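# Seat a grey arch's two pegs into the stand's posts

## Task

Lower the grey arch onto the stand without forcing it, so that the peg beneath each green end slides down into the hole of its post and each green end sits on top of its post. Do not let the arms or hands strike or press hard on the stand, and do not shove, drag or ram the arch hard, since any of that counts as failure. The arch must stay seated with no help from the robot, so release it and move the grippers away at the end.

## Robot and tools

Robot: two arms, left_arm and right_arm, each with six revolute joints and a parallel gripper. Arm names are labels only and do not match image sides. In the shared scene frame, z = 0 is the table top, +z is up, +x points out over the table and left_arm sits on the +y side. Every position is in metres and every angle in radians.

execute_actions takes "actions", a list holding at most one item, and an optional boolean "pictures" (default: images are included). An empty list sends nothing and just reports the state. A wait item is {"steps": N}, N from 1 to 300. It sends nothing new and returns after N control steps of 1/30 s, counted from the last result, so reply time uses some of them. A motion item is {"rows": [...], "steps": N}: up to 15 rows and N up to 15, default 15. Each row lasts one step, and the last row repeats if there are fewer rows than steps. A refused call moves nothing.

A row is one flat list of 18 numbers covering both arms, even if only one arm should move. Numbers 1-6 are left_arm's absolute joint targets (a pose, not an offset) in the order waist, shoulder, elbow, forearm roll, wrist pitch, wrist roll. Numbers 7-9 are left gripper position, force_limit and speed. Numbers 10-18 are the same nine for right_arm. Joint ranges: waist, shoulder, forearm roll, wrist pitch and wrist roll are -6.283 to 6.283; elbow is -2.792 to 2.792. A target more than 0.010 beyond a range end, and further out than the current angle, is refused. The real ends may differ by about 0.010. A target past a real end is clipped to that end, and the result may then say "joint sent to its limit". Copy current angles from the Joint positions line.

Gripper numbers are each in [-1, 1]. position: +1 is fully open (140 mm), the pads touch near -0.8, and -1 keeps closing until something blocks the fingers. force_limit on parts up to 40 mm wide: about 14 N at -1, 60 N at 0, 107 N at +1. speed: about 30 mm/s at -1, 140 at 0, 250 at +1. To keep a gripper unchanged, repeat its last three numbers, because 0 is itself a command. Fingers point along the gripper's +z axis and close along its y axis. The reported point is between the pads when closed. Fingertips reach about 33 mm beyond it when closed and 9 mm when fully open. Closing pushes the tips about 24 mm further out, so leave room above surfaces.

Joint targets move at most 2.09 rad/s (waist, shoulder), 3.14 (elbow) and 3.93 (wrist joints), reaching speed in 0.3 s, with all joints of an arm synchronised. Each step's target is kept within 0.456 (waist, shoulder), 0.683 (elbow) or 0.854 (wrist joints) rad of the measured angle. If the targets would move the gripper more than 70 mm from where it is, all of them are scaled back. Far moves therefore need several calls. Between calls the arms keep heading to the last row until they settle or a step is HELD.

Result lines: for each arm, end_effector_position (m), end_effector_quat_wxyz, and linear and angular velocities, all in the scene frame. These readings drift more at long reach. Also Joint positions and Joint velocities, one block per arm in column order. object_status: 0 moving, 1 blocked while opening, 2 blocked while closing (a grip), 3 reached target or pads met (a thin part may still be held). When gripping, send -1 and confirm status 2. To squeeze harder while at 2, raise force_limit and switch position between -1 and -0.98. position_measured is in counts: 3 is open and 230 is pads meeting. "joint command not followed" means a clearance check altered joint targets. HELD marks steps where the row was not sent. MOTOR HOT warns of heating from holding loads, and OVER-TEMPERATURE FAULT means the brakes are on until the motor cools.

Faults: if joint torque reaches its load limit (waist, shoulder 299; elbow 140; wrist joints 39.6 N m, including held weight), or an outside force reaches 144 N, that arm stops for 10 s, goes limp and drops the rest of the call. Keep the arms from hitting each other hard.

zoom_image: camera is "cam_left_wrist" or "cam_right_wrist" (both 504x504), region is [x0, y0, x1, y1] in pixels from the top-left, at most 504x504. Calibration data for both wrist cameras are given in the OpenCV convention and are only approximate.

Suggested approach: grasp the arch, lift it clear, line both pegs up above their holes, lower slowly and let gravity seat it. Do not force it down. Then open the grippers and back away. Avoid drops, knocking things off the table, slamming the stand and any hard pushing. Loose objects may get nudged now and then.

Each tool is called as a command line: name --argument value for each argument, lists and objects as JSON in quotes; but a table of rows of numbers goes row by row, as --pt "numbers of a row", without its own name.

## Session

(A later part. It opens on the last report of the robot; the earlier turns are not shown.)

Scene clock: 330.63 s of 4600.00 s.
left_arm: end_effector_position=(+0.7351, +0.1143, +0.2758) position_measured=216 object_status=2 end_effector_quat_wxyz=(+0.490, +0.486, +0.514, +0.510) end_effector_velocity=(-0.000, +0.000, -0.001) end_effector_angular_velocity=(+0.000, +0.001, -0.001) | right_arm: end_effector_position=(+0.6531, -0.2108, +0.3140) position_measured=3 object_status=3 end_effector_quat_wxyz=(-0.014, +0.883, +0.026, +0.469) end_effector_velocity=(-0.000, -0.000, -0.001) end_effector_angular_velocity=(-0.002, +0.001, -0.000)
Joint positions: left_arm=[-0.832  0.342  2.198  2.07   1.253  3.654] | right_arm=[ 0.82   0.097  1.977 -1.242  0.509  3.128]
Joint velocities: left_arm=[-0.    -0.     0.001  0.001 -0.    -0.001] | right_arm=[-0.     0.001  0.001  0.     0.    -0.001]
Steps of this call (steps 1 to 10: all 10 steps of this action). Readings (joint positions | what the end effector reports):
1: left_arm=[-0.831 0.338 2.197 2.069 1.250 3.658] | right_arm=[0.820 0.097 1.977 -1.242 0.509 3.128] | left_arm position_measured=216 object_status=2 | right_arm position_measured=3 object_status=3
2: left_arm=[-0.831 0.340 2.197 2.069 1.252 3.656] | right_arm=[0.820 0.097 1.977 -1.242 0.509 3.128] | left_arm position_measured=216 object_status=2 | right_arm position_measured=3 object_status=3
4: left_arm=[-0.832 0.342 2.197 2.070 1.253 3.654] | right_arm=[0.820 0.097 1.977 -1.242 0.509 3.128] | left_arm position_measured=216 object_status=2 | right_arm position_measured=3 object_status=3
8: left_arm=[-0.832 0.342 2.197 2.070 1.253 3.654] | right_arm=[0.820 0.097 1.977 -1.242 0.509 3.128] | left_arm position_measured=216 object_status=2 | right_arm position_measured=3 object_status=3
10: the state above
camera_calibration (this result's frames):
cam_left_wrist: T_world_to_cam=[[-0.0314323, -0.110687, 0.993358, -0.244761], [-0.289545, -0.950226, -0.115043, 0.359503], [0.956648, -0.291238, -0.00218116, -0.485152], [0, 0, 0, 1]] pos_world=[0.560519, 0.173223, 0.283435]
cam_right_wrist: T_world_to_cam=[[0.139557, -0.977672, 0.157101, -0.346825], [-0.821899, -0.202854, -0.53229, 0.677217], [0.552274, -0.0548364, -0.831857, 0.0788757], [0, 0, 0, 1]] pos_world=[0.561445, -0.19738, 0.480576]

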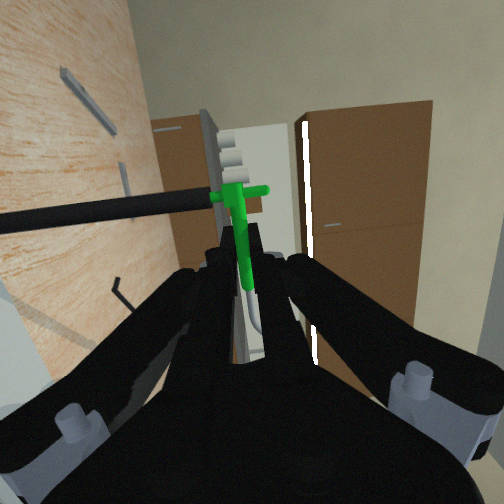

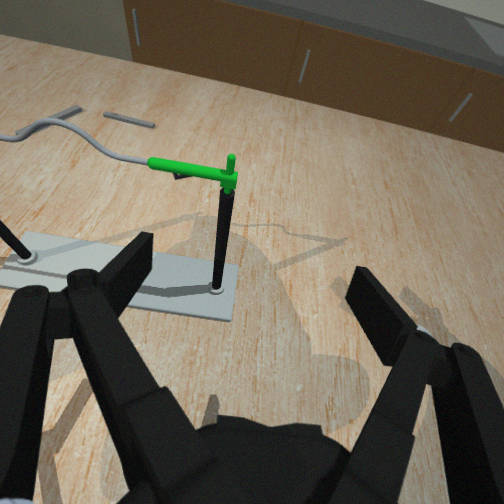

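execute_actions --actions '[{"rows": [[-0.83155,0.34362,2.19817,2.07114,1.25376,3.65169,-1,-0.3,-0.5, 0.8195,0.0973,1.9768,-1.2418,0.5093,3.1275,1,0,0]], "steps": 10}]'

zoom_image --camera "cam_left_wrist" --region '[185, 175, 245, 220]'

zoom_image --camera "cam_right_wrist" --region '[210, 170, 246, 206]'

Scene clock: 336.80 s of 4600.00 s.
left_arm: end_effector_position=(+0.7350, +0.1143, +0.2748) position_measured=216 object_status=2 end_effector_quat_wxyz=(+0.490, +0.486, +0.514, +0.510) end_effector_velocity=(-0.000, +0.000, +0.000) end_effector_angular_velocity=(-0.001, -0.000, +0.001) | right_arm: end_effector_position=(+0.6531, -0.2108, +0.3140) position_measured=3 object_status=3 end_effector_quat_wxyz=(-0.014, +0.883, +0.026, +0.469) end_effector_velocity=(+0.000, -0.001, +0.003) end_effector_angular_velocity=(+0.000, -0.003, -0.001)
Joint positions: left_arm=[-0.832  0.344  2.198  2.071  1.254  3.652] | right_arm=[ 0.82   0.097  1.977 -1.242  0.509  3.128]
Joint velocities: left_arm=[-0.    -0.    -0.    -0.001  0.001 -0.   ] | right_arm=[-0.    -0.002 -0.001 -0.     0.002 -0.   ]
Steps of this call (steps 1 to 15: the robot went on to your last target; steps 16 to 100: nothing new was sent; then 2.50 s passed at rest; steps 101 to 110: all 10 steps of this action). Readings (joint positions | what the end effector reports):
101: left_arm=[-0.832 0.342 2.198 2.071 1.253 3.653] | right_arm=[0.820 0.097 1.977 -1.242 0.509 3.128] | left_arm position_measured=216 object_status=2 | right_arm position_measured=3 object_status=3
102: left_arm=[-0.832 0.343 2.198 2.071 1.253 3.652] | right_arm=[0.820 0.097 1.977 -1.242 0.509 3.128] | left_arm position_measured=216 object_status=2 | right_arm position_measured=3 object_status=3
104: left_arm=[-0.832 0.343 2.198 2.071 1.254 3.652] | right_arm=[0.820 0.097 1.977 -1.242 0.509 3.128] | left_arm position_measured=216 object_status=2 | right_arm position_measured=3 object_status=3
108: left_arm=[-0.832 0.344 2.198 2.071 1.254 3.652] | right_arm=[0.820 0.097 1.977 -1.242 0.509 3.128] | left_arm position_measured=216 object_status=2 | right_arm position_measured=3 object_status=3
110: the state above
camera_calibration (this result's frames):
cam_left_wrist: T_world_to_cam=[[-0.0314651, -0.110706, 0.993355, -0.243754], [-0.289705, -0.950174, -0.11507, 0.359519], [0.956599, -0.2914, -0.00217469, -0.485022], [0, 0, 0, 1]] pos_world=[0.560456, 0.173285, 0.282449]
cam_right_wrist: T_world_to_cam=[[0.139557, -0.977672, 0.157101, -0.346825], [-0.821899, -0.202854, -0.53229, 0.677217], [0.552274, -0.0548365, -0.831857, 0.0788756], [0, 0, 0, 1]] pos_world=[0.561445, -0.19738, 0.480576]

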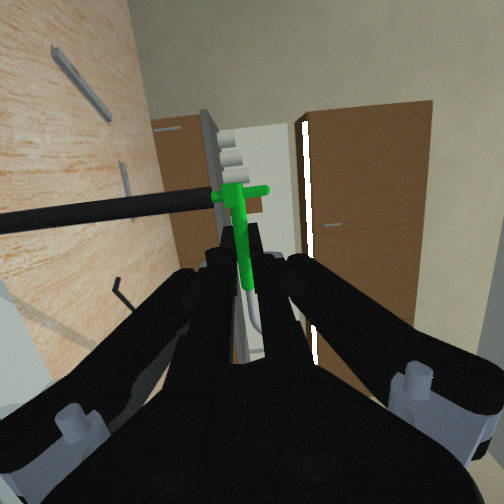

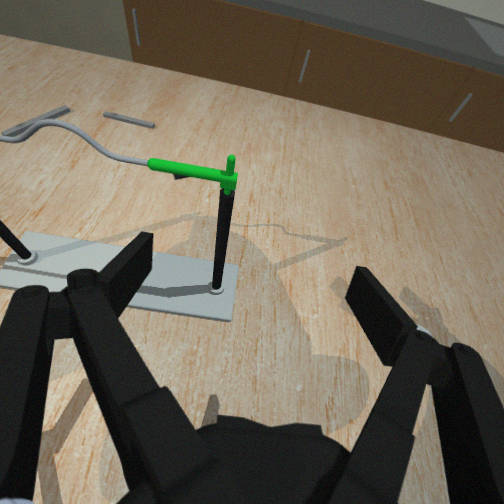

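Region (185, 175, 245, 220) of cam_left_wrist's 504x504 image, scaled by 8.400, with more detail than that image has; it fills the top 378 rows of this view, and the rest is white.

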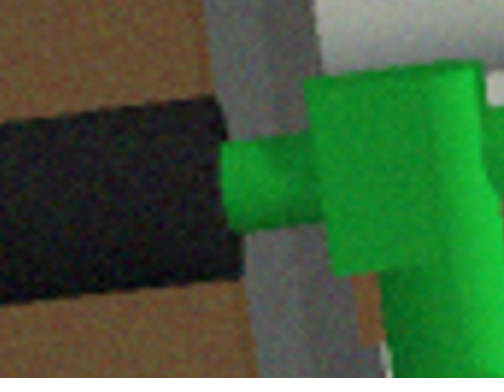

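Region (210, 170, 246, 206) of cam_right_wrist's 504x504 image, scaled by 14.000, with more detail than that image has.

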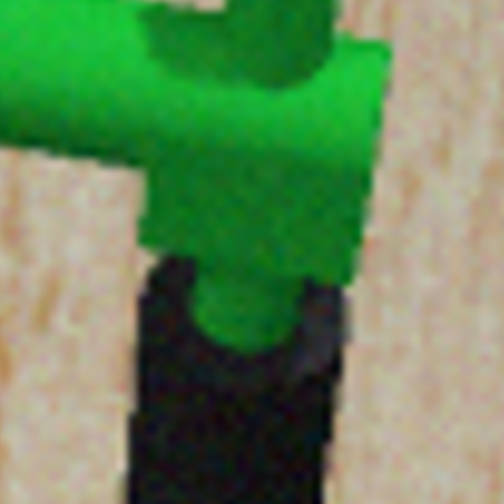

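execute_actions --actions '[{"rows": [[-0.83246,0.34399,2.19606,2.06647,1.25526,3.65460,-1,-0.3,-0.5, 0.8195,0.0973,1.9768,-1.2418,0.5093,3.1275,1,0,0]], "steps": 10}]'

zoom_image --camera "cam_right_wrist" --region '[210, 170, 246, 206]'

zoom_image --camera "cam_left_wrist" --region '[185, 175, 245, 220]'

Scene clock: 354.80 s of 4600.00 s.
left_arm: end_effector_position=(+0.7352, +0.1144, +0.2753) position_measured=216 object_status=2 end_effector_quat_wxyz=(+0.489, +0.485, +0.515, +0.511) end_effector_velocity=(+0.000, +0.000, -0.001) end_effector_angular_velocity=(+0.001, +0.001, +0.001) | right_arm: end_effector_position=(+0.6531, -0.2108, +0.3140) position_measured=3 object_status=3 end_effector_quat_wxyz=(-0.014, +0.883, +0.026, +0.469) end_effector_velocity=(-0.000, +0.000, +0.000) end_effector_angular_velocity=(+0.000, -0.000, +0.000)
Joint positions: left_arm=[-0.832  0.344  2.196  2.067  1.255  3.655] | right_arm=[ 0.82   0.097  1.977 -1.242  0.509  3.128]
Joint velocities: left_arm=[-0.     0.001 -0.    -0.001  0.     0.001] | right_arm=[ 0. -0. -0.  0. -0.  0.]
Steps of this call (steps 1 to 15: the robot went on to your last target; steps 16 to 90: nothing new was sent; then 14.67 s passed at rest; steps 91 to 100: all 10 steps of this action). Readings (joint positions | what the end effector reports):
91: left_arm=[-0.832 0.344 2.198 2.071 1.254 3.652] | right_arm=[0.820 0.097 1.977 -1.242 0.509 3.128] | left_arm position_measured=216 object_status=2 | right_arm position_measured=3 object_status=3
92: left_arm=[-0.832 0.344 2.197 2.069 1.255 3.653] | right_arm=[0.820 0.097 1.977 -1.242 0.509 3.128] | left_arm position_measured=216 object_status=2 | right_arm position_measured=3 object_status=3
94: left_arm=[-0.832 0.344 2.196 2.067 1.255 3.654] | right_arm=[0.820 0.097 1.977 -1.242 0.509 3.128] | left_arm position_measured=216 object_status=2 | right_arm position_measured=3 object_status=3
98: left_arm=[-0.832 0.344 2.196 2.067 1.255 3.654] | right_arm=[0.820 0.097 1.977 -1.242 0.509 3.128] | left_arm position_measured=216 object_status=2 | right_arm position_measured=3 object_status=3
100: the state above
camera_calibration (this result's frames):
cam_left_wrist: T_world_to_cam=[[-0.0311956, -0.11076, 0.993357, -0.244455], [-0.286244, -0.951224, -0.115051, 0.357253], [0.957649, -0.287932, -0.00203034, -0.486417], [0, 0, 0, 1]] pos_world=[0.560452, 0.172697, 0.282946]
cam_right_wrist: T_world_to_cam=[[0.139557, -0.977672, 0.157101, -0.346825], [-0.821899, -0.202854, -0.53229, 0.677217], [0.552274, -0.0548361, -0.831857, 0.0788757], [0, 0, 0, 1]] pos_world=[0.561445, -0.19738, 0.480576]

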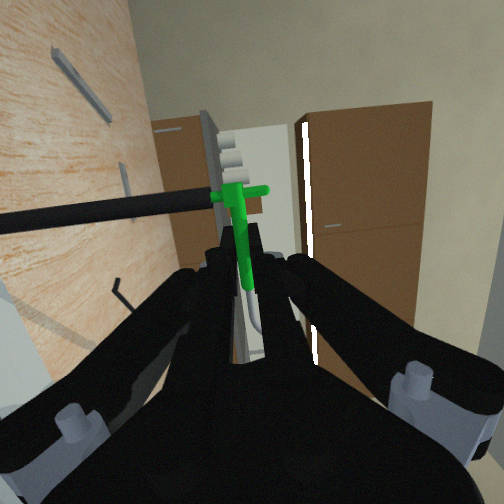

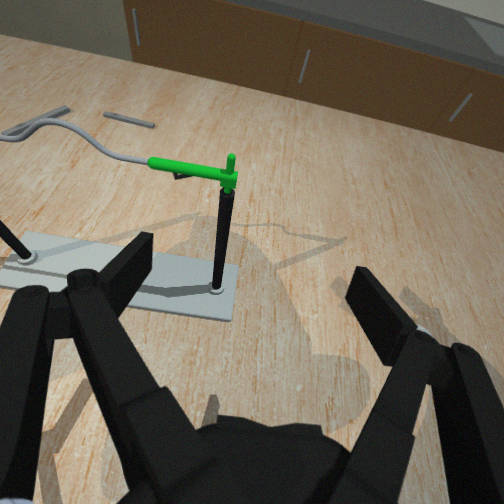

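Region (210, 170, 246, 206) of cam_right_wrist's 504x504 image, scaled by 14.000, with more detail than that image has.

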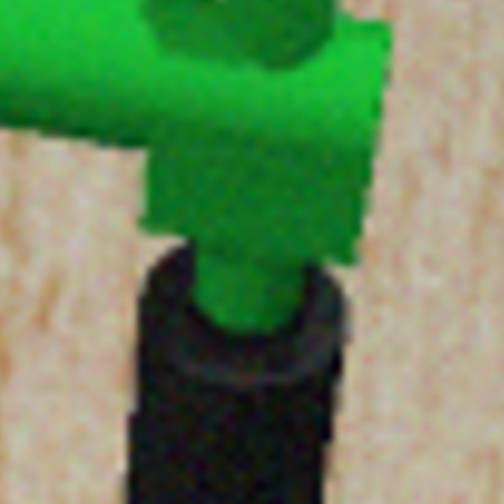

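Region (185, 175, 245, 220) of cam_left_wrist's 504x504 image, scaled by 8.400, with more detail than that image has; it fills the top 378 rows of this view, and the rest is white.

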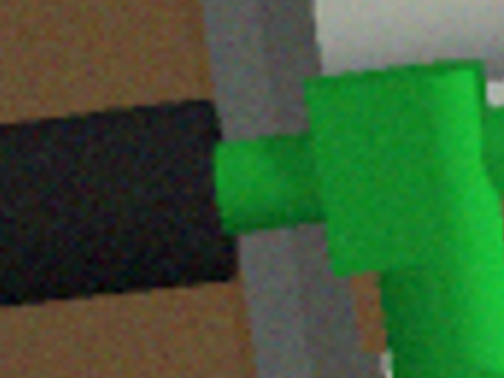

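execute_actions --actions '[{"rows": [[-0.83184,0.34482,2.19746,2.06854,1.25552,3.65208,-1,-0.3,-0.5, 0.8195,0.0973,1.9768,-1.2418,0.5093,3.1275,1,0,0]], "steps": 10}]'

zoom_image --camera "cam_right_wrist" --region '[210, 170, 246, 206]'

zoom_image --camera "cam_left_wrist" --region '[185, 175, 245, 220]'

Scene clock: 365.70 s of 4600.00 s.
left_arm: end_effector_position=(+0.7351, +0.1147, +0.2744) position_measured=216 object_status=2 end_effector_quat_wxyz=(+0.489, +0.485, +0.515, +0.511) end_effector_velocity=(+0.000, +0.000, -0.001) end_effector_angular_velocity=(+0.001, +0.000, -0.000) | right_arm: end_effector_position=(+0.6531, -0.2108, +0.3140) position_measured=3 object_status=3 end_effector_quat_wxyz=(-0.014, +0.883, +0.026, +0.469) end_effector_velocity=(+0.000, -0.000, +0.002) end_effector_angular_velocity=(+0.002, -0.002, -0.001)
Joint positions: left_arm=[-0.832  0.345  2.197  2.068  1.256  3.652] | right_arm=[ 0.82   0.097  1.977 -1.242  0.509  3.128]
Joint velocities: left_arm=[ 0.001  0.001  0.     0.001 -0.    -0.   ] | right_arm=[-0.    -0.002 -0.001  0.001  0.001 -0.   ]
Steps of this call (steps 1 to 15: the robot went on to your last target; steps 16 to 90: nothing new was sent; then 7.57 s passed at rest; steps 91 to 100: all 10 steps of this action). Readings (joint positions | what the end effector reports):
91: left_arm=[-0.832 0.344 2.196 2.066 1.255 3.655] | right_arm=[0.820 0.097 1.977 -1.242 0.509 3.128] | left_arm position_measured=216 object_status=2 | right_arm position_measured=3 object_status=3
92: left_arm=[-0.832 0.345 2.197 2.067 1.255 3.654] | right_arm=[0.820 0.097 1.977 -1.242 0.509 3.128] | left_arm position_measured=216 object_status=2 | right_arm position_measured=3 object_status=3
94: left_arm=[-0.832 0.345 2.197 2.068 1.255 3.653] | right_arm=[0.820 0.097 1.977 -1.242 0.509 3.128] | left_arm position_measured=216 object_status=2 | right_arm position_measured=3 object_status=3
98: left_arm=[-0.832 0.345 2.197 2.068 1.256 3.652] | right_arm=[0.820 0.097 1.977 -1.242 0.509 3.128] | left_arm position_measured=216 object_status=2 | right_arm position_measured=3 object_status=3
100: the state above
camera_calibration (this result's frames):
cam_left_wrist: T_world_to_cam=[[-0.0311506, -0.110788, 0.993356, -0.243524], [-0.28709, -0.950968, -0.115063, 0.358045], [0.957397, -0.288767, -0.0021828, -0.485899], [0, 0, 0, 1]] pos_world=[0.560403, 0.173198, 0.282043]
cam_right_wrist: T_world_to_cam=[[0.139557, -0.977672, 0.157101, -0.346825], [-0.821899, -0.202854, -0.53229, 0.677217], [0.552274, -0.0548364, -0.831857, 0.0788756], [0, 0, 0, 1]] pos_world=[0.561445, -0.19738, 0.480576]

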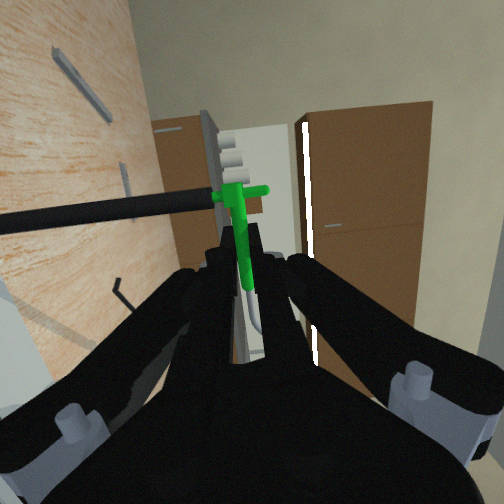

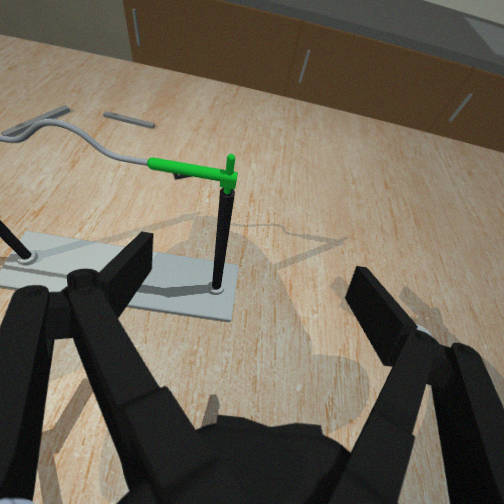

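Region (210, 170, 246, 206) of cam_right_wrist's 504x504 image, scaled by 14.000, with more detail than that image has.

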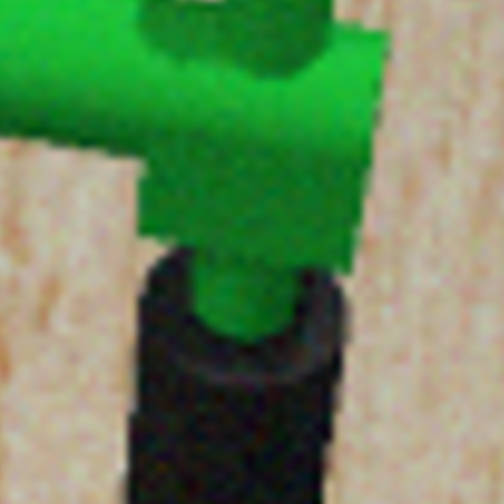

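Region (185, 175, 245, 220) of cam_left_wrist's 504x504 image, scaled by 8.400, with more detail than that image has; it fills the top 378 rows of this view, and the rest is white.

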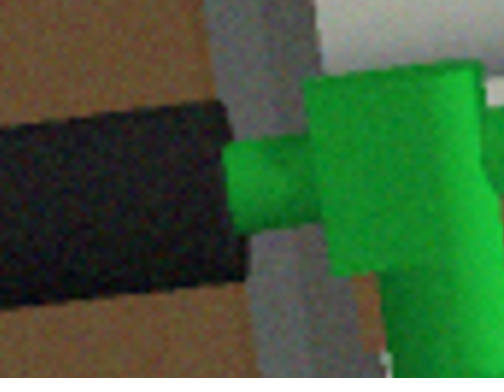

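execute_actions --actions '[{"rows": [[-0.83184,0.34641,2.19795,2.06917,1.25649,3.65013,-1,-0.3,-0.5, 0.8195,0.0973,1.9768,-1.2418,0.5093,3.1275,1,0,0]], "steps": 10}]'

zoom_image --camera "cam_right_wrist" --region '[210, 170, 246, 206]'

zoom_image --camera "cam_left_wrist" --region '[185, 175, 245, 220]'

Scene clock: 369.80 s of 4600.00 s.
left_arm: end_effector_position=(+0.7351, +0.1148, +0.2734) position_measured=216 object_status=2 end_effector_quat_wxyz=(+0.489, +0.485, +0.515, +0.511) end_effector_velocity=(-0.000, -0.000, +0.001) end_effector_angular_velocity=(-0.001, -0.000, -0.001) | right_arm: end_effector_position=(+0.6531, -0.2108, +0.3140) position_measured=3 object_status=3 end_effector_quat_wxyz=(-0.014, +0.883, +0.026, +0.469) end_effector_velocity=(+0.001, +0.000, +0.000) end_effector_angular_velocity=(+0.001, -0.000, -0.001)
Joint positions: left_arm=[-0.832  0.346  2.198  2.069  1.256  3.65 ] | right_arm=[ 0.82   0.097  1.977 -1.242  0.509  3.128]
Joint velocities: left_arm=[ 0.    -0.002  0.     0.001 -0.001  0.   ] | right_arm=[-0.     0.001 -0.001 -0.     0.001  0.001]
Steps of this call (steps 1 to 15: the robot went on to your last target; steps 16 to 90: nothing new was sent; then 0.77 s passed at rest; steps 91 to 100: all 10 steps of this action). Readings (joint positions | what the end effector reports):
91: left_arm=[-0.832 0.345 2.197 2.069 1.256 3.652] | right_arm=[0.819 0.097 1.977 -1.242 0.509 3.128] | left_arm position_measured=216 object_status=2 | right_arm position_measured=3 object_status=3
92: left_arm=[-0.832 0.346 2.198 2.069 1.256 3.651] | right_arm=[0.820 0.097 1.977 -1.242 0.509 3.128] | left_arm position_measured=216 object_status=2 | right_arm position_measured=3 object_status=3
94: left_arm=[-0.832 0.346 2.198 2.069 1.256 3.650] | right_arm=[0.820 0.097 1.977 -1.242 0.509 3.128] | left_arm position_measured=216 object_status=2 | right_arm position_measured=3 object_status=3
98: left_arm=[-0.832 0.346 2.198 2.069 1.256 3.650] | right_arm=[0.820 0.097 1.977 -1.242 0.509 3.128] | left_arm position_measured=216 object_status=2 | right_arm position_measured=3 object_status=3
100: the state above
camera_calibration (this result's frames):
cam_left_wrist: T_world_to_cam=[[-0.031169, -0.110835, 0.99335, -0.24248], [-0.287163, -0.95094, -0.115114, 0.358029], [0.957375, -0.288841, -0.00218784, -0.485867], [0, 0, 0, 1]] pos_world=[0.560411, 0.173251, 0.281019]
cam_right_wrist: T_world_to_cam=[[0.139557, -0.977672, 0.157101, -0.346825], [-0.821899, -0.202854, -0.53229, 0.677217], [0.552274, -0.0548363, -0.831857, 0.0788756], [0, 0, 0, 1]] pos_world=[0.561445, -0.19738, 0.480576]

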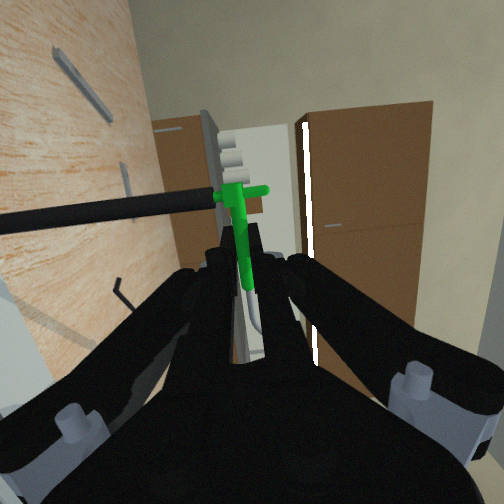

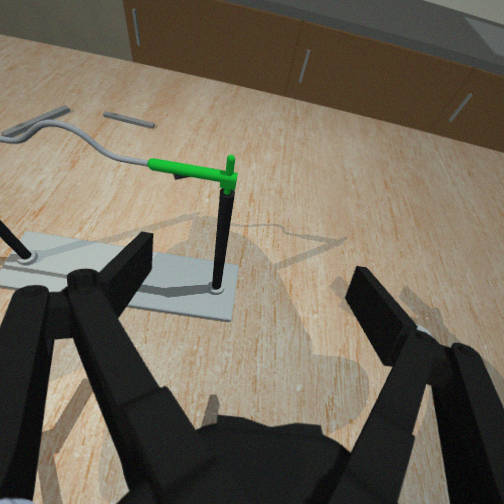

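Region (210, 170, 246, 206) of cam_right_wrist's 504x504 image, scaled by 14.000, with more detail than that image has.

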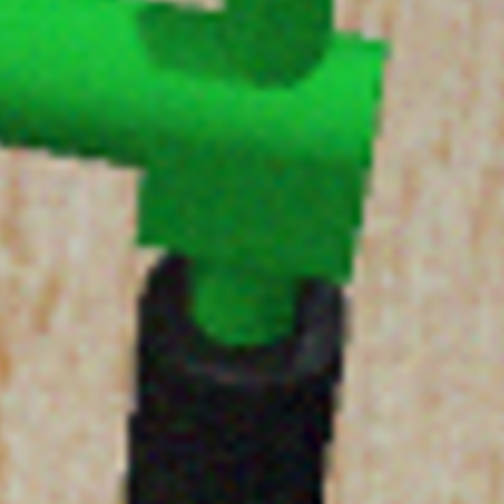

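Region (185, 175, 245, 220) of cam_left_wrist's 504x504 image, scaled by 8.400, with more detail than that image has; it fills the top 378 rows of this view, and the rest is white.

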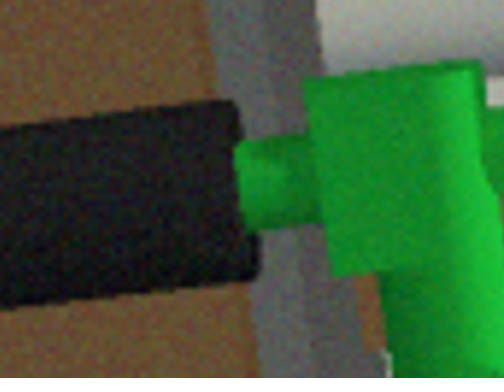

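execute_actions --actions '[{"rows": [[-0.83184,0.34800,2.19844,2.06980,1.25746,3.64819,-1,-0.3,-0.5, 0.8195,0.0973,1.9768,-1.2418,0.5093,3.1275,1,0,0]], "steps": 10}]'

zoom_image --camera "cam_right_wrist" --region '[210, 170, 246, 206]'

zoom_image --camera "cam_left_wrist" --region '[185, 175, 245, 220]'

Scene clock: 373.03 s of 4600.00 s.
left_arm: end_effector_position=(+0.7352, +0.1147, +0.2726) position_measured=216 object_status=2 end_effector_quat_wxyz=(+0.489, +0.485, +0.515, +0.511) end_effector_velocity=(-0.000, +0.000, -0.001) end_effector_angular_velocity=(+0.002, +0.001, -0.002) | right_arm: end_effector_position=(+0.6531, -0.2108, +0.3140) position_measured=3 object_status=3 end_effector_quat_wxyz=(-0.014, +0.883, +0.026, +0.469) end_effector_velocity=(-0.000, -0.000, -0.001) end_effector_angular_velocity=(-0.001, +0.001, -0.000)
Joint positions: left_arm=[-0.832  0.348  2.198  2.07   1.257  3.648] | right_arm=[ 0.82   0.097  1.977 -1.242  0.509  3.128]
Joint velocities: left_arm=[-0.     0.     0.001  0.002 -0.    -0.   ] | right_arm=[ 0.     0.     0.     0.001  0.    -0.   ]
Steps of this call (steps 1 to 15: the robot went on to your last target; steps 16 to 87: nothing new was sent; steps 88 to 97: all 10 steps of this action). Readings (joint positions | what the end effector reports):
88: left_arm=[-0.832 0.346 2.198 2.069 1.257 3.650] | right_arm=[0.820 0.097 1.977 -1.242 0.509 3.128] | left_arm position_measured=216 object_status=2 | right_arm position_measured=3 object_status=3
89: left_arm=[-0.832 0.347 2.198 2.069 1.257 3.649] | right_arm=[0.820 0.097 1.977 -1.242 0.509 3.128] | left_arm position_measured=216 object_status=2 | right_arm position_measured=3 object_status=3
91: left_arm=[-0.832 0.348 2.198 2.069 1.257 3.648] | right_arm=[0.820 0.097 1.977 -1.242 0.509 3.128] | left_arm position_measured=216 object_status=2 | right_arm position_measured=3 object_status=3
95: left_arm=[-0.832 0.348 2.198 2.070 1.257 3.648] | right_arm=[0.820 0.097 1.977 -1.242 0.509 3.128] | left_arm position_measured=216 object_status=2 | right_arm position_measured=3 object_status=3
97: the state above
camera_calibration (this result's frames):
cam_left_wrist: T_world_to_cam=[[-0.0313107, -0.11052, 0.993381, -0.241604], [-0.287045, -0.951007, -0.114853, 0.357774], [0.957405, -0.288741, -0.00194759, -0.486014], [0, 0, 0, 1]] pos_world=[0.560445, 0.173211, 0.28015]
cam_right_wrist: T_world_to_cam=[[0.139557, -0.977672, 0.157101, -0.346825], [-0.821899, -0.202854, -0.53229, 0.677217], [0.552274, -0.0548362, -0.831857, 0.0788757], [0, 0, 0, 1]] pos_world=[0.561445, -0.19738, 0.480576]

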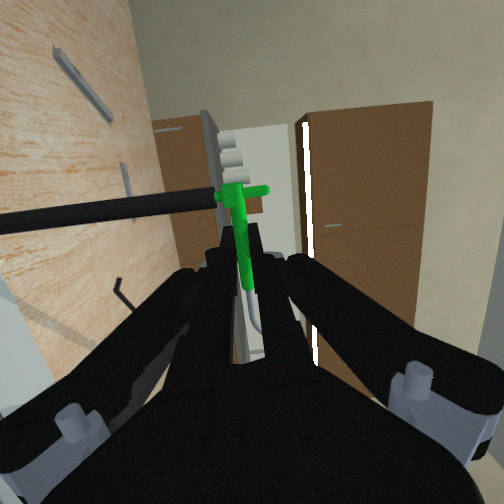

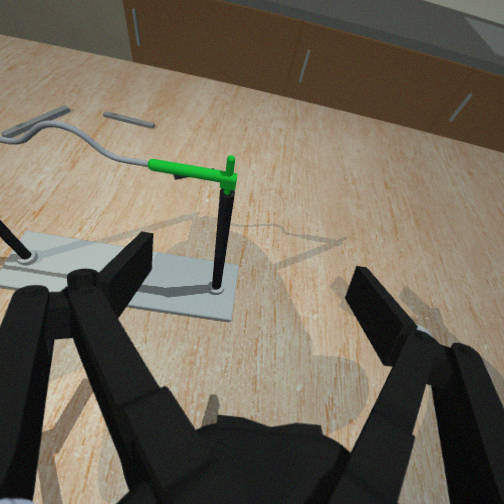

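Region (210, 170, 246, 206) of cam_right_wrist's 504x504 image, scaled by 14.000, with more detail than that image has.

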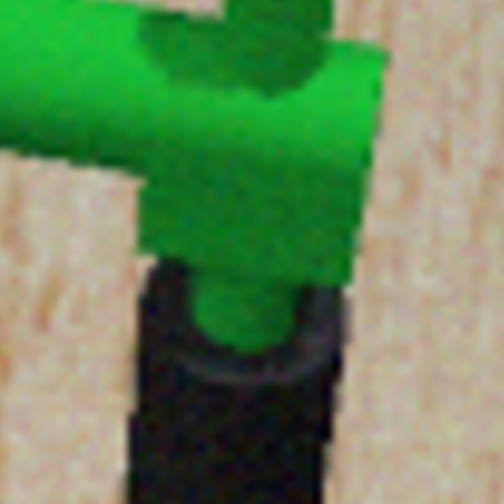

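Region (185, 175, 245, 220) of cam_left_wrist's 504x504 image, scaled by 8.400, with more detail than that image has; it fills the top 378 rows of this view, and the rest is white.

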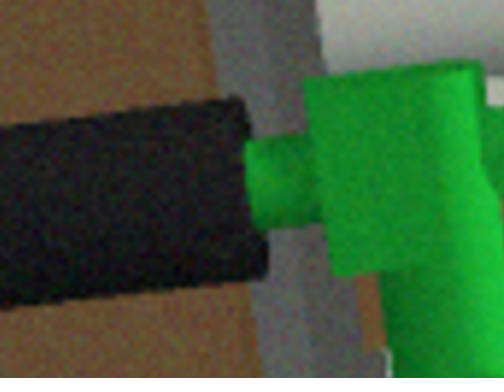

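execute_actions --actions '[{"rows": [[-0.83184,0.34959,2.19893,2.07043,1.25843,3.64624,-1,-0.3,-0.5, 0.8195,0.0973,1.9768,-1.2418,0.5093,3.1275,1,0,0]], "steps": 10}]'

zoom_image --camera "cam_right_wrist" --region '[210, 170, 246, 206]'

zoom_image --camera "cam_left_wrist" --region '[185, 175, 245, 220]'

Scene clock: 377.37 s of 4600.00 s.
left_arm: end_effector_position=(+0.7351, +0.1148, +0.2714) position_measured=216 object_status=2 end_effector_quat_wxyz=(+0.489, +0.485, +0.515, +0.511) end_effector_velocity=(-0.000, +0.000, +0.001) end_effector_angular_velocity=(-0.001, -0.001, +0.001) | right_arm: end_effector_position=(+0.6531, -0.2108, +0.3140) position_measured=3 object_status=3 end_effector_quat_wxyz=(-0.014, +0.883, +0.026, +0.469) end_effector_velocity=(-0.000, -0.000, -0.001) end_effector_angular_velocity=(-0.001, +0.001, -0.000)
Joint positions: left_arm=[-0.832  0.35   2.199  2.07   1.258  3.646] | right_arm=[ 0.82   0.097  1.977 -1.242  0.509  3.128]
Joint velocities: left_arm=[-0.    -0.001 -0.    -0.001  0.     0.   ] | right_arm=[ 0.     0.     0.001 -0.     0.     0.   ]
Steps of this call (steps 1 to 15: the robot went on to your last target; steps 16 to 90: nothing new was sent; then 1.00 s passed at rest; steps 91 to 100: all 10 steps of this action). Readings (joint positions | what the end effector reports):
91: left_arm=[-0.832 0.348 2.198 2.070 1.257 3.648] | right_arm=[0.820 0.097 1.977 -1.242 0.509 3.128] | left_arm position_measured=216 object_status=2 | right_arm position_measured=3 object_status=3
92: left_arm=[-0.832 0.349 2.199 2.070 1.258 3.647] | right_arm=[0.820 0.097 1.977 -1.242 0.509 3.128] | left_arm position_measured=216 object_status=2 | right_arm position_measured=3 object_status=3
94: left_arm=[-0.832 0.350 2.199 2.070 1.258 3.646] | right_arm=[0.820 0.097 1.977 -1.242 0.509 3.128] | left_arm position_measured=216 object_status=2 | right_arm position_measured=3 object_status=3
98: left_arm=[-0.832 0.350 2.199 2.070 1.258 3.646] | right_arm=[0.820 0.097 1.977 -1.242 0.509 3.128] | left_arm position_measured=216 object_status=2 | right_arm position_measured=3 object_status=3
100: the state above
camera_calibration (this result's frames):
cam_left_wrist: T_world_to_cam=[[-0.0311137, -0.1108, 0.993356, -0.240533], [-0.287244, -0.950921, -0.115064, 0.357855], [0.957352, -0.288916, -0.00223998, -0.485766], [0, 0, 0, 1]] pos_world=[0.560357, 0.173295, 0.279023]
cam_right_wrist: T_world_to_cam=[[0.139557, -0.977672, 0.157101, -0.346825], [-0.821899, -0.202854, -0.53229, 0.677217], [0.552274, -0.0548362, -0.831857, 0.0788757], [0, 0, 0, 1]] pos_world=[0.561445, -0.19738, 0.480576]

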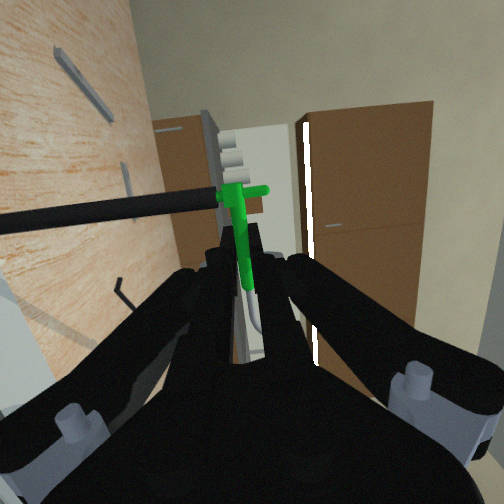

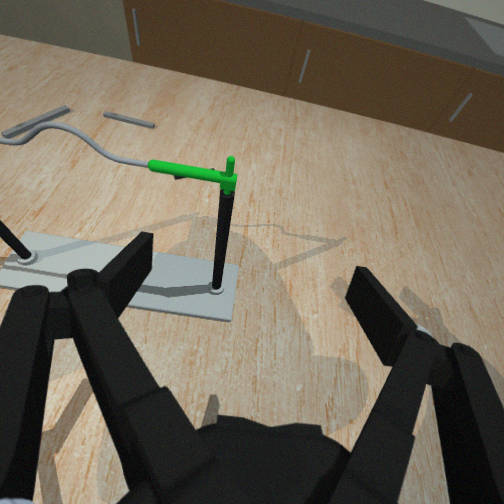

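Region (210, 170, 246, 206) of cam_right_wrist's 504x504 image, scaled by 14.000, with more detail than that image has.

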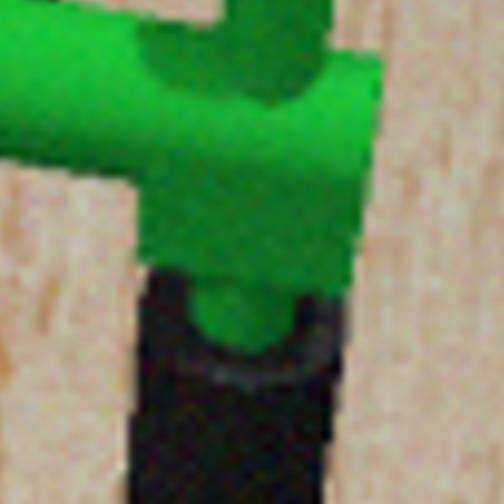

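Region (185, 175, 245, 220) of cam_left_wrist's 504x504 image, scaled by 8.400, with more detail than that image has; it fills the top 378 rows of this view, and the rest is white.

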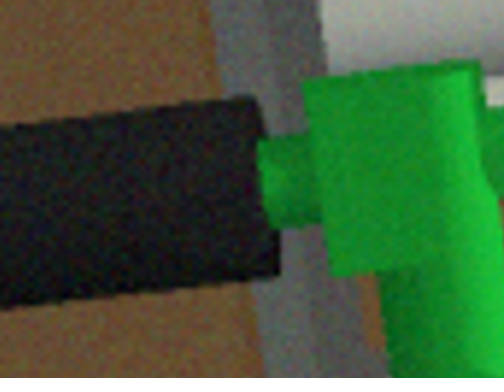

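execute_actions --actions '[{"rows": [[-0.83184,0.35198,2.19966,2.07137,1.25988,3.64732,-1,-0.3,-0.5, 0.8195,0.0973,1.9768,-1.2418,0.5093,3.1275,1,0,0]], "steps": 10}]'

zoom_image --camera "cam_right_wrist" --region '[210, 170, 246, 206]'

zoom_image --camera "cam_left_wrist" --region '[185, 175, 245, 220]'

Scene clock: 384.87 s of 4600.00 s.
left_arm: end_effector_position=(+0.7351, +0.1147, +0.2701) position_measured=216 object_status=2 end_effector_quat_wxyz=(+0.488, +0.486, +0.514, +0.512) end_effector_velocity=(-0.000, +0.000, -0.000) end_effector_angular_velocity=(+0.002, +0.000, -0.000) | right_arm: end_effector_position=(+0.6531, -0.2108, +0.3140) position_measured=3 object_status=3 end_effector_quat_wxyz=(-0.014, +0.883, +0.026, +0.469) end_effector_velocity=(-0.000, +0.000, +0.001) end_effector_angular_velocity=(+0.001, -0.001, +0.000)
Joint positions: left_arm=[-0.832  0.352  2.199  2.071  1.26   3.647] | right_arm=[ 0.82   0.097  1.977 -1.242  0.509  3.128]
Joint velocities: left_arm=[0.    0.    0.001 0.001 0.    0.   ] | right_arm=[ 0.    -0.001 -0.     0.    -0.    -0.   ]
Steps of this call (steps 1 to 15: the robot went on to your last target; steps 16 to 90: nothing new was sent; then 4.17 s passed at rest; steps 91 to 100: all 10 steps of this action). Readings (joint positions | what the end effector reports):
91: left_arm=[-0.832 0.350 2.199 2.070 1.258 3.646] | right_arm=[0.820 0.097 1.977 -1.242 0.509 3.128] | left_arm position_measured=216 object_status=2 | right_arm position_measured=3 object_status=3
92: left_arm=[-0.832 0.351 2.199 2.071 1.259 3.646] | right_arm=[0.820 0.097 1.977 -1.242 0.509 3.128] | left_arm position_measured=216 object_status=2 | right_arm position_measured=3 object_status=3
94: left_arm=[-0.832 0.352 2.199 2.071 1.260 3.647] | right_arm=[0.820 0.097 1.977 -1.242 0.509 3.128] | left_arm position_measured=216 object_status=2 | right_arm position_measured=3 object_status=3
98: left_arm=[-0.832 0.352 2.199 2.071 1.260 3.647] | right_arm=[0.820 0.097 1.977 -1.242 0.509 3.128] | left_arm position_measured=216 object_status=2 | right_arm position_measured=3 object_status=3
100: the state above
camera_calibration (this result's frames):
cam_left_wrist: T_world_to_cam=[[-0.0311949, -0.114439, 0.99294, -0.238687], [-0.287346, -0.950459, -0.11857, 0.358611], [0.957319, -0.289017, -0.00323408, -0.485519], [0, 0, 0, 1]] pos_world=[0.560396, 0.173207, 0.277953]
cam_right_wrist: T_world_to_cam=[[0.139557, -0.977672, 0.157101, -0.346825], [-0.821899, -0.202854, -0.53229, 0.677217], [0.552274, -0.0548362, -0.831857, 0.0788757], [0, 0, 0, 1]] pos_world=[0.561445, -0.19738, 0.480576]

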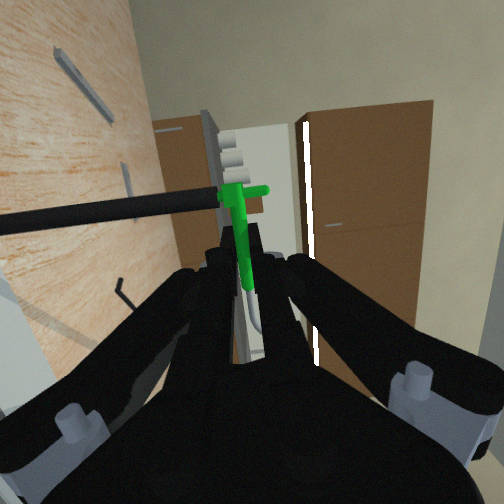

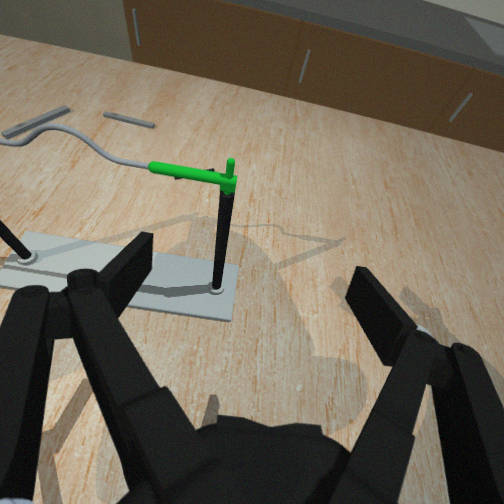

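Region (210, 170, 246, 206) of cam_right_wrist's 504x504 image, scaled by 14.000, with more detail than that image has.

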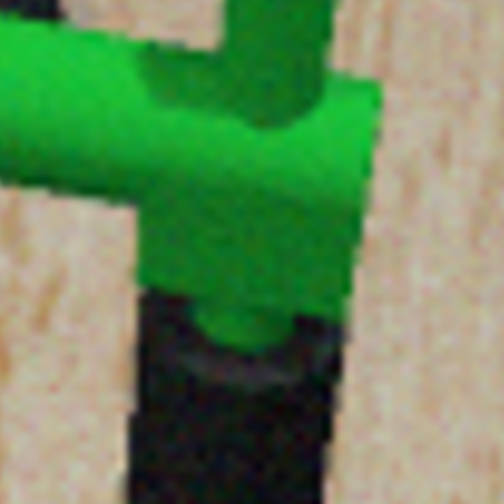

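Region (185, 175, 245, 220) of cam_left_wrist's 504x504 image, scaled by 8.400, with more detail than that image has; it fills the top 378 rows of this view, and the rest is white.

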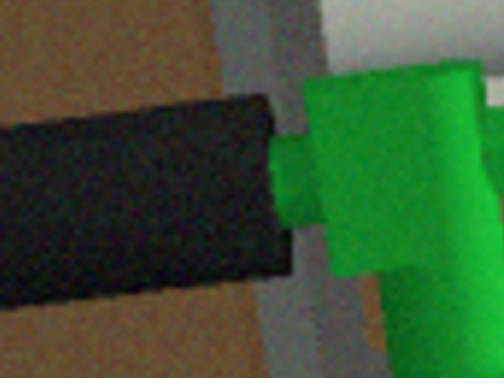

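execute_actions --actions '[{"rows": [[-0.83184,0.35437,2.20039,2.07231,1.26133,3.64840,-1,-0.3,-0.5, 0.8195,0.0973,1.9768,-1.2418,0.5093,3.1275,1,0,0]], "steps": 10}]'

zoom_image --camera "cam_right_wrist" --region '[210, 170, 246, 206]'

zoom_image --camera "cam_left_wrist" --region '[185, 175, 245, 220]'

Scene clock: 388.27 s of 4600.00 s.
left_arm: end_effector_position=(+0.7350, +0.1149, +0.2684) position_measured=216 object_status=2 end_effector_quat_wxyz=(+0.487, +0.487, +0.513, +0.513) end_effector_velocity=(+0.000, -0.000, -0.000) end_effector_angular_velocity=(+0.001, +0.000, -0.001) | right_arm: end_effector_position=(+0.6531, -0.2108, +0.3140) position_measured=3 object_status=3 end_effector_quat_wxyz=(-0.014, +0.883, +0.026, +0.469) end_effector_velocity=(-0.000, -0.000, -0.002) end_effector_angular_velocity=(-0.002, +0.002, -0.000)
Joint positions: left_arm=[-0.832  0.354  2.2    2.072  1.261  3.648] | right_arm=[ 0.82   0.097  1.977 -1.242  0.509  3.128]
Joint velocities: left_arm=[ 0.     0.001  0.     0.001 -0.     0.   ] | right_arm=[-0.     0.002  0.001 -0.     0.001 -0.   ]
Steps of this call (steps 1 to 15: the robot went on to your last target; steps 16 to 90: nothing new was sent; then 0.07 s passed at rest; steps 91 to 100: all 10 steps of this action). Readings (joint positions | what the end effector reports):
91: left_arm=[-0.832 0.352 2.200 2.071 1.260 3.647] | right_arm=[0.820 0.097 1.977 -1.242 0.509 3.128] | left_arm position_measured=216 object_status=2 | right_arm position_measured=3 object_status=3
92: left_arm=[-0.832 0.354 2.200 2.071 1.260 3.648] | right_arm=[0.820 0.097 1.977 -1.242 0.509 3.128] | left_arm position_measured=216 object_status=2 | right_arm position_measured=3 object_status=3
94: left_arm=[-0.832 0.354 2.200 2.072 1.261 3.648] | right_arm=[0.820 0.097 1.977 -1.242 0.509 3.128] | left_arm position_measured=216 object_status=2 | right_arm position_measured=3 object_status=3
98: left_arm=[-0.832 0.354 2.200 2.072 1.261 3.648] | right_arm=[0.820 0.097 1.977 -1.242 0.509 3.128] | left_arm position_measured=216 object_status=2 | right_arm position_measured=3 object_status=3
100: the state above
camera_calibration (this result's frames):
cam_left_wrist: T_world_to_cam=[[-0.0306224, -0.118577, 0.992473, -0.236807], [-0.287292, -0.949995, -0.122366, 0.359482], [0.957353, -0.288876, -0.00497508, -0.484962], [0, 0, 0, 1]] pos_world=[0.560305, 0.173332, 0.2766]
cam_right_wrist: T_world_to_cam=[[0.139557, -0.977672, 0.157101, -0.346825], [-0.821899, -0.202854, -0.53229, 0.677217], [0.552274, -0.0548362, -0.831857, 0.0788757], [0, 0, 0, 1]] pos_world=[0.561445, -0.19738, 0.480576]

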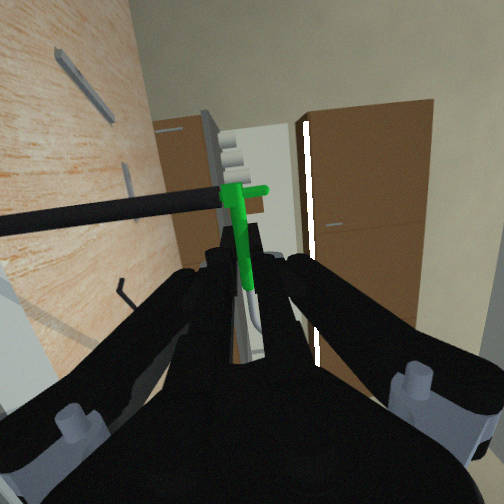

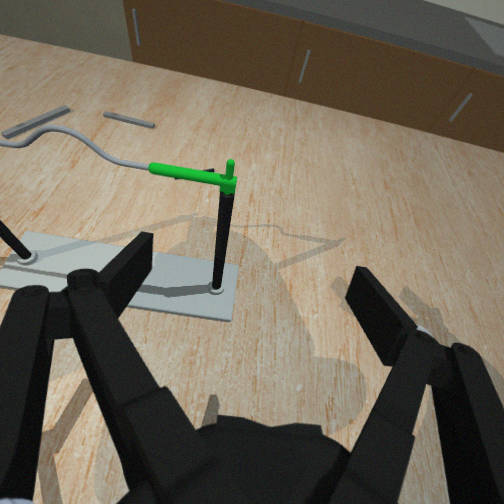

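Region (210, 170, 246, 206) of cam_right_wrist's 504x504 image, scaled by 14.000, with more detail than that image has.

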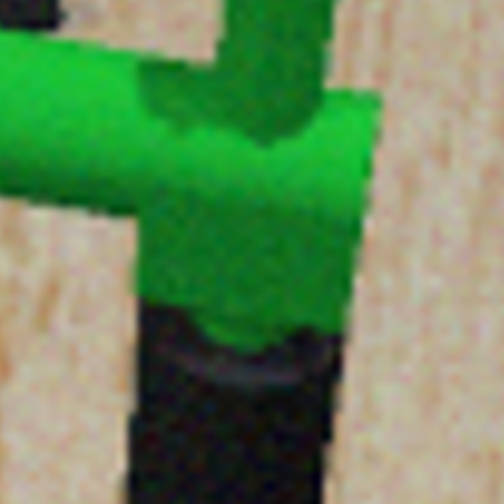

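Region (185, 175, 245, 220) of cam_left_wrist's 504x504 image, scaled by 8.400, with more detail than that image has; it fills the top 378 rows of this view, and the rest is white.

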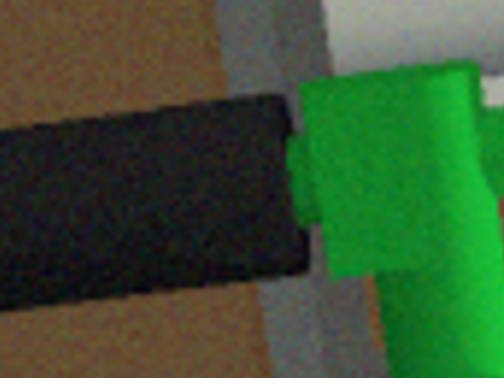

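execute_actions --actions '[{"rows": [[-0.83184,0.35576,2.20081,2.07286,1.26217,3.64371,-1,-0.3,-0.5, 0.8195,0.0973,1.9768,-1.2418,0.5093,3.1275,1,0,0]], "steps": 10}]'

zoom_image --camera "cam_right_wrist" --region '[210, 170, 246, 206]'

zoom_image --camera "cam_left_wrist" --region '[185, 175, 245, 220]'

Scene clock: 395.30 s of 4600.00 s.
left_arm: end_effector_position=(+0.7351, +0.1148, +0.2679) position_measured=216 object_status=2 end_effector_quat_wxyz=(+0.488, +0.486, +0.513, +0.512) end_effector_velocity=(-0.000, +0.000, -0.003) end_effector_angular_velocity=(+0.003, +0.004, -0.001) | right_arm: end_effector_position=(+0.6531, -0.2108, +0.3140) position_measured=3 object_status=3 end_effector_quat_wxyz=(-0.014, +0.883, +0.026, +0.469) end_effector_velocity=(-0.000, -0.000, -0.003) end_effector_angular_velocity=(-0.002, +0.003, +0.001)
Joint positions: left_arm=[-0.832  0.356  2.201  2.073  1.262  3.644] | right_arm=[ 0.82   0.097  1.977 -1.242  0.509  3.128]
Joint velocities: left_arm=[ 0.     0.002  0.002  0.    -0.002 -0.001] | right_arm=[-0.     0.002  0.002 -0.    -0.001  0.   ]
Steps of this call (steps 1 to 15: the robot went on to your last target; steps 16 to 90: nothing new was sent; then 3.70 s passed at rest; steps 91 to 100: all 10 steps of this action). Readings (joint positions | what the end effector reports):
91: left_arm=[-0.832 0.354 2.200 2.072 1.261 3.648] | right_arm=[0.820 0.097 1.977 -1.242 0.509 3.128] | left_arm position_measured=216 object_status=2 | right_arm position_measured=3 object_status=3
92: left_arm=[-0.832 0.355 2.200 2.073 1.262 3.646] | right_arm=[0.820 0.097 1.977 -1.242 0.509 3.128] | left_arm position_measured=216 object_status=2 | right_arm position_measured=3 object_status=3
94: left_arm=[-0.832 0.356 2.200 2.073 1.263 3.644] | right_arm=[0.820 0.097 1.977 -1.242 0.509 3.128] | left_arm position_measured=216 object_status=2 | right_arm position_measured=3 object_status=3
98: left_arm=[-0.832 0.356 2.200 2.073 1.263 3.644] | right_arm=[0.820 0.097 1.977 -1.242 0.509 3.128] | left_arm position_measured=216 object_status=2 | right_arm position_measured=3 object_status=3
100: the state above
camera_calibration (this result's frames):
cam_left_wrist: T_world_to_cam=[[-0.0313526, -0.115463, 0.992817, -0.23618], [-0.287312, -0.950341, -0.119596, 0.358629], [0.957324, -0.288997, -0.0033782, -0.485454], [0, 0, 0, 1]] pos_world=[0.56037, 0.173254, 0.275734]
cam_right_wrist: T_world_to_cam=[[0.139557, -0.977672, 0.157101, -0.346825], [-0.821899, -0.202854, -0.53229, 0.677217], [0.552274, -0.0548363, -0.831857, 0.0788757], [0, 0, 0, 1]] pos_world=[0.561445, -0.19738, 0.480576]

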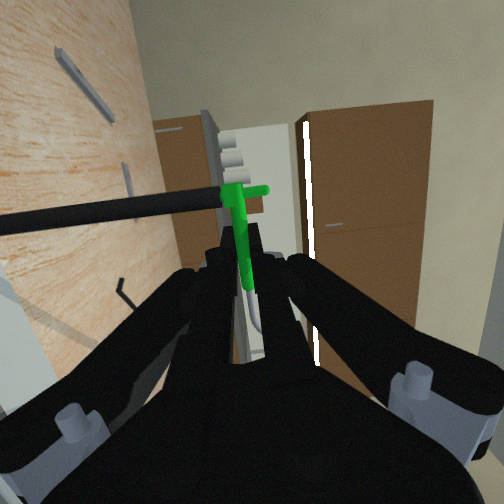

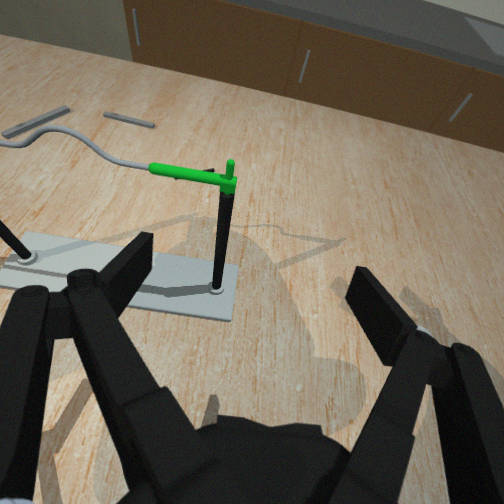

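Region (210, 170, 246, 206) of cam_right_wrist's 504x504 image, scaled by 14.000, with more detail than that image has.

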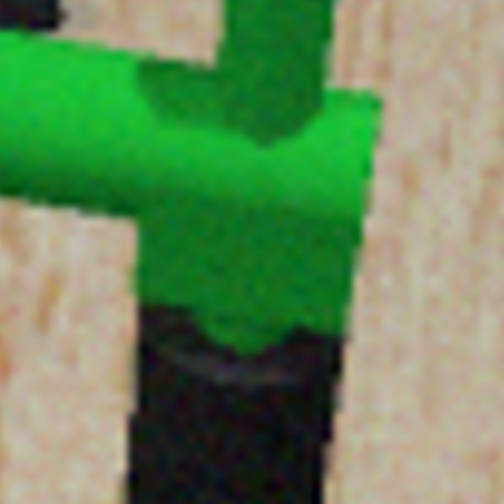

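Region (185, 175, 245, 220) of cam_left_wrist's 504x504 image, scaled by 8.400, with more detail than that image has; it fills the top 378 rows of this view, and the rest is white.

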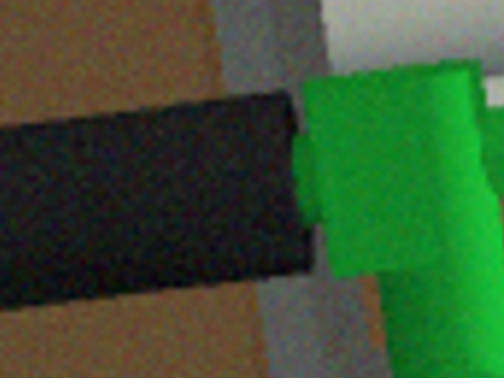

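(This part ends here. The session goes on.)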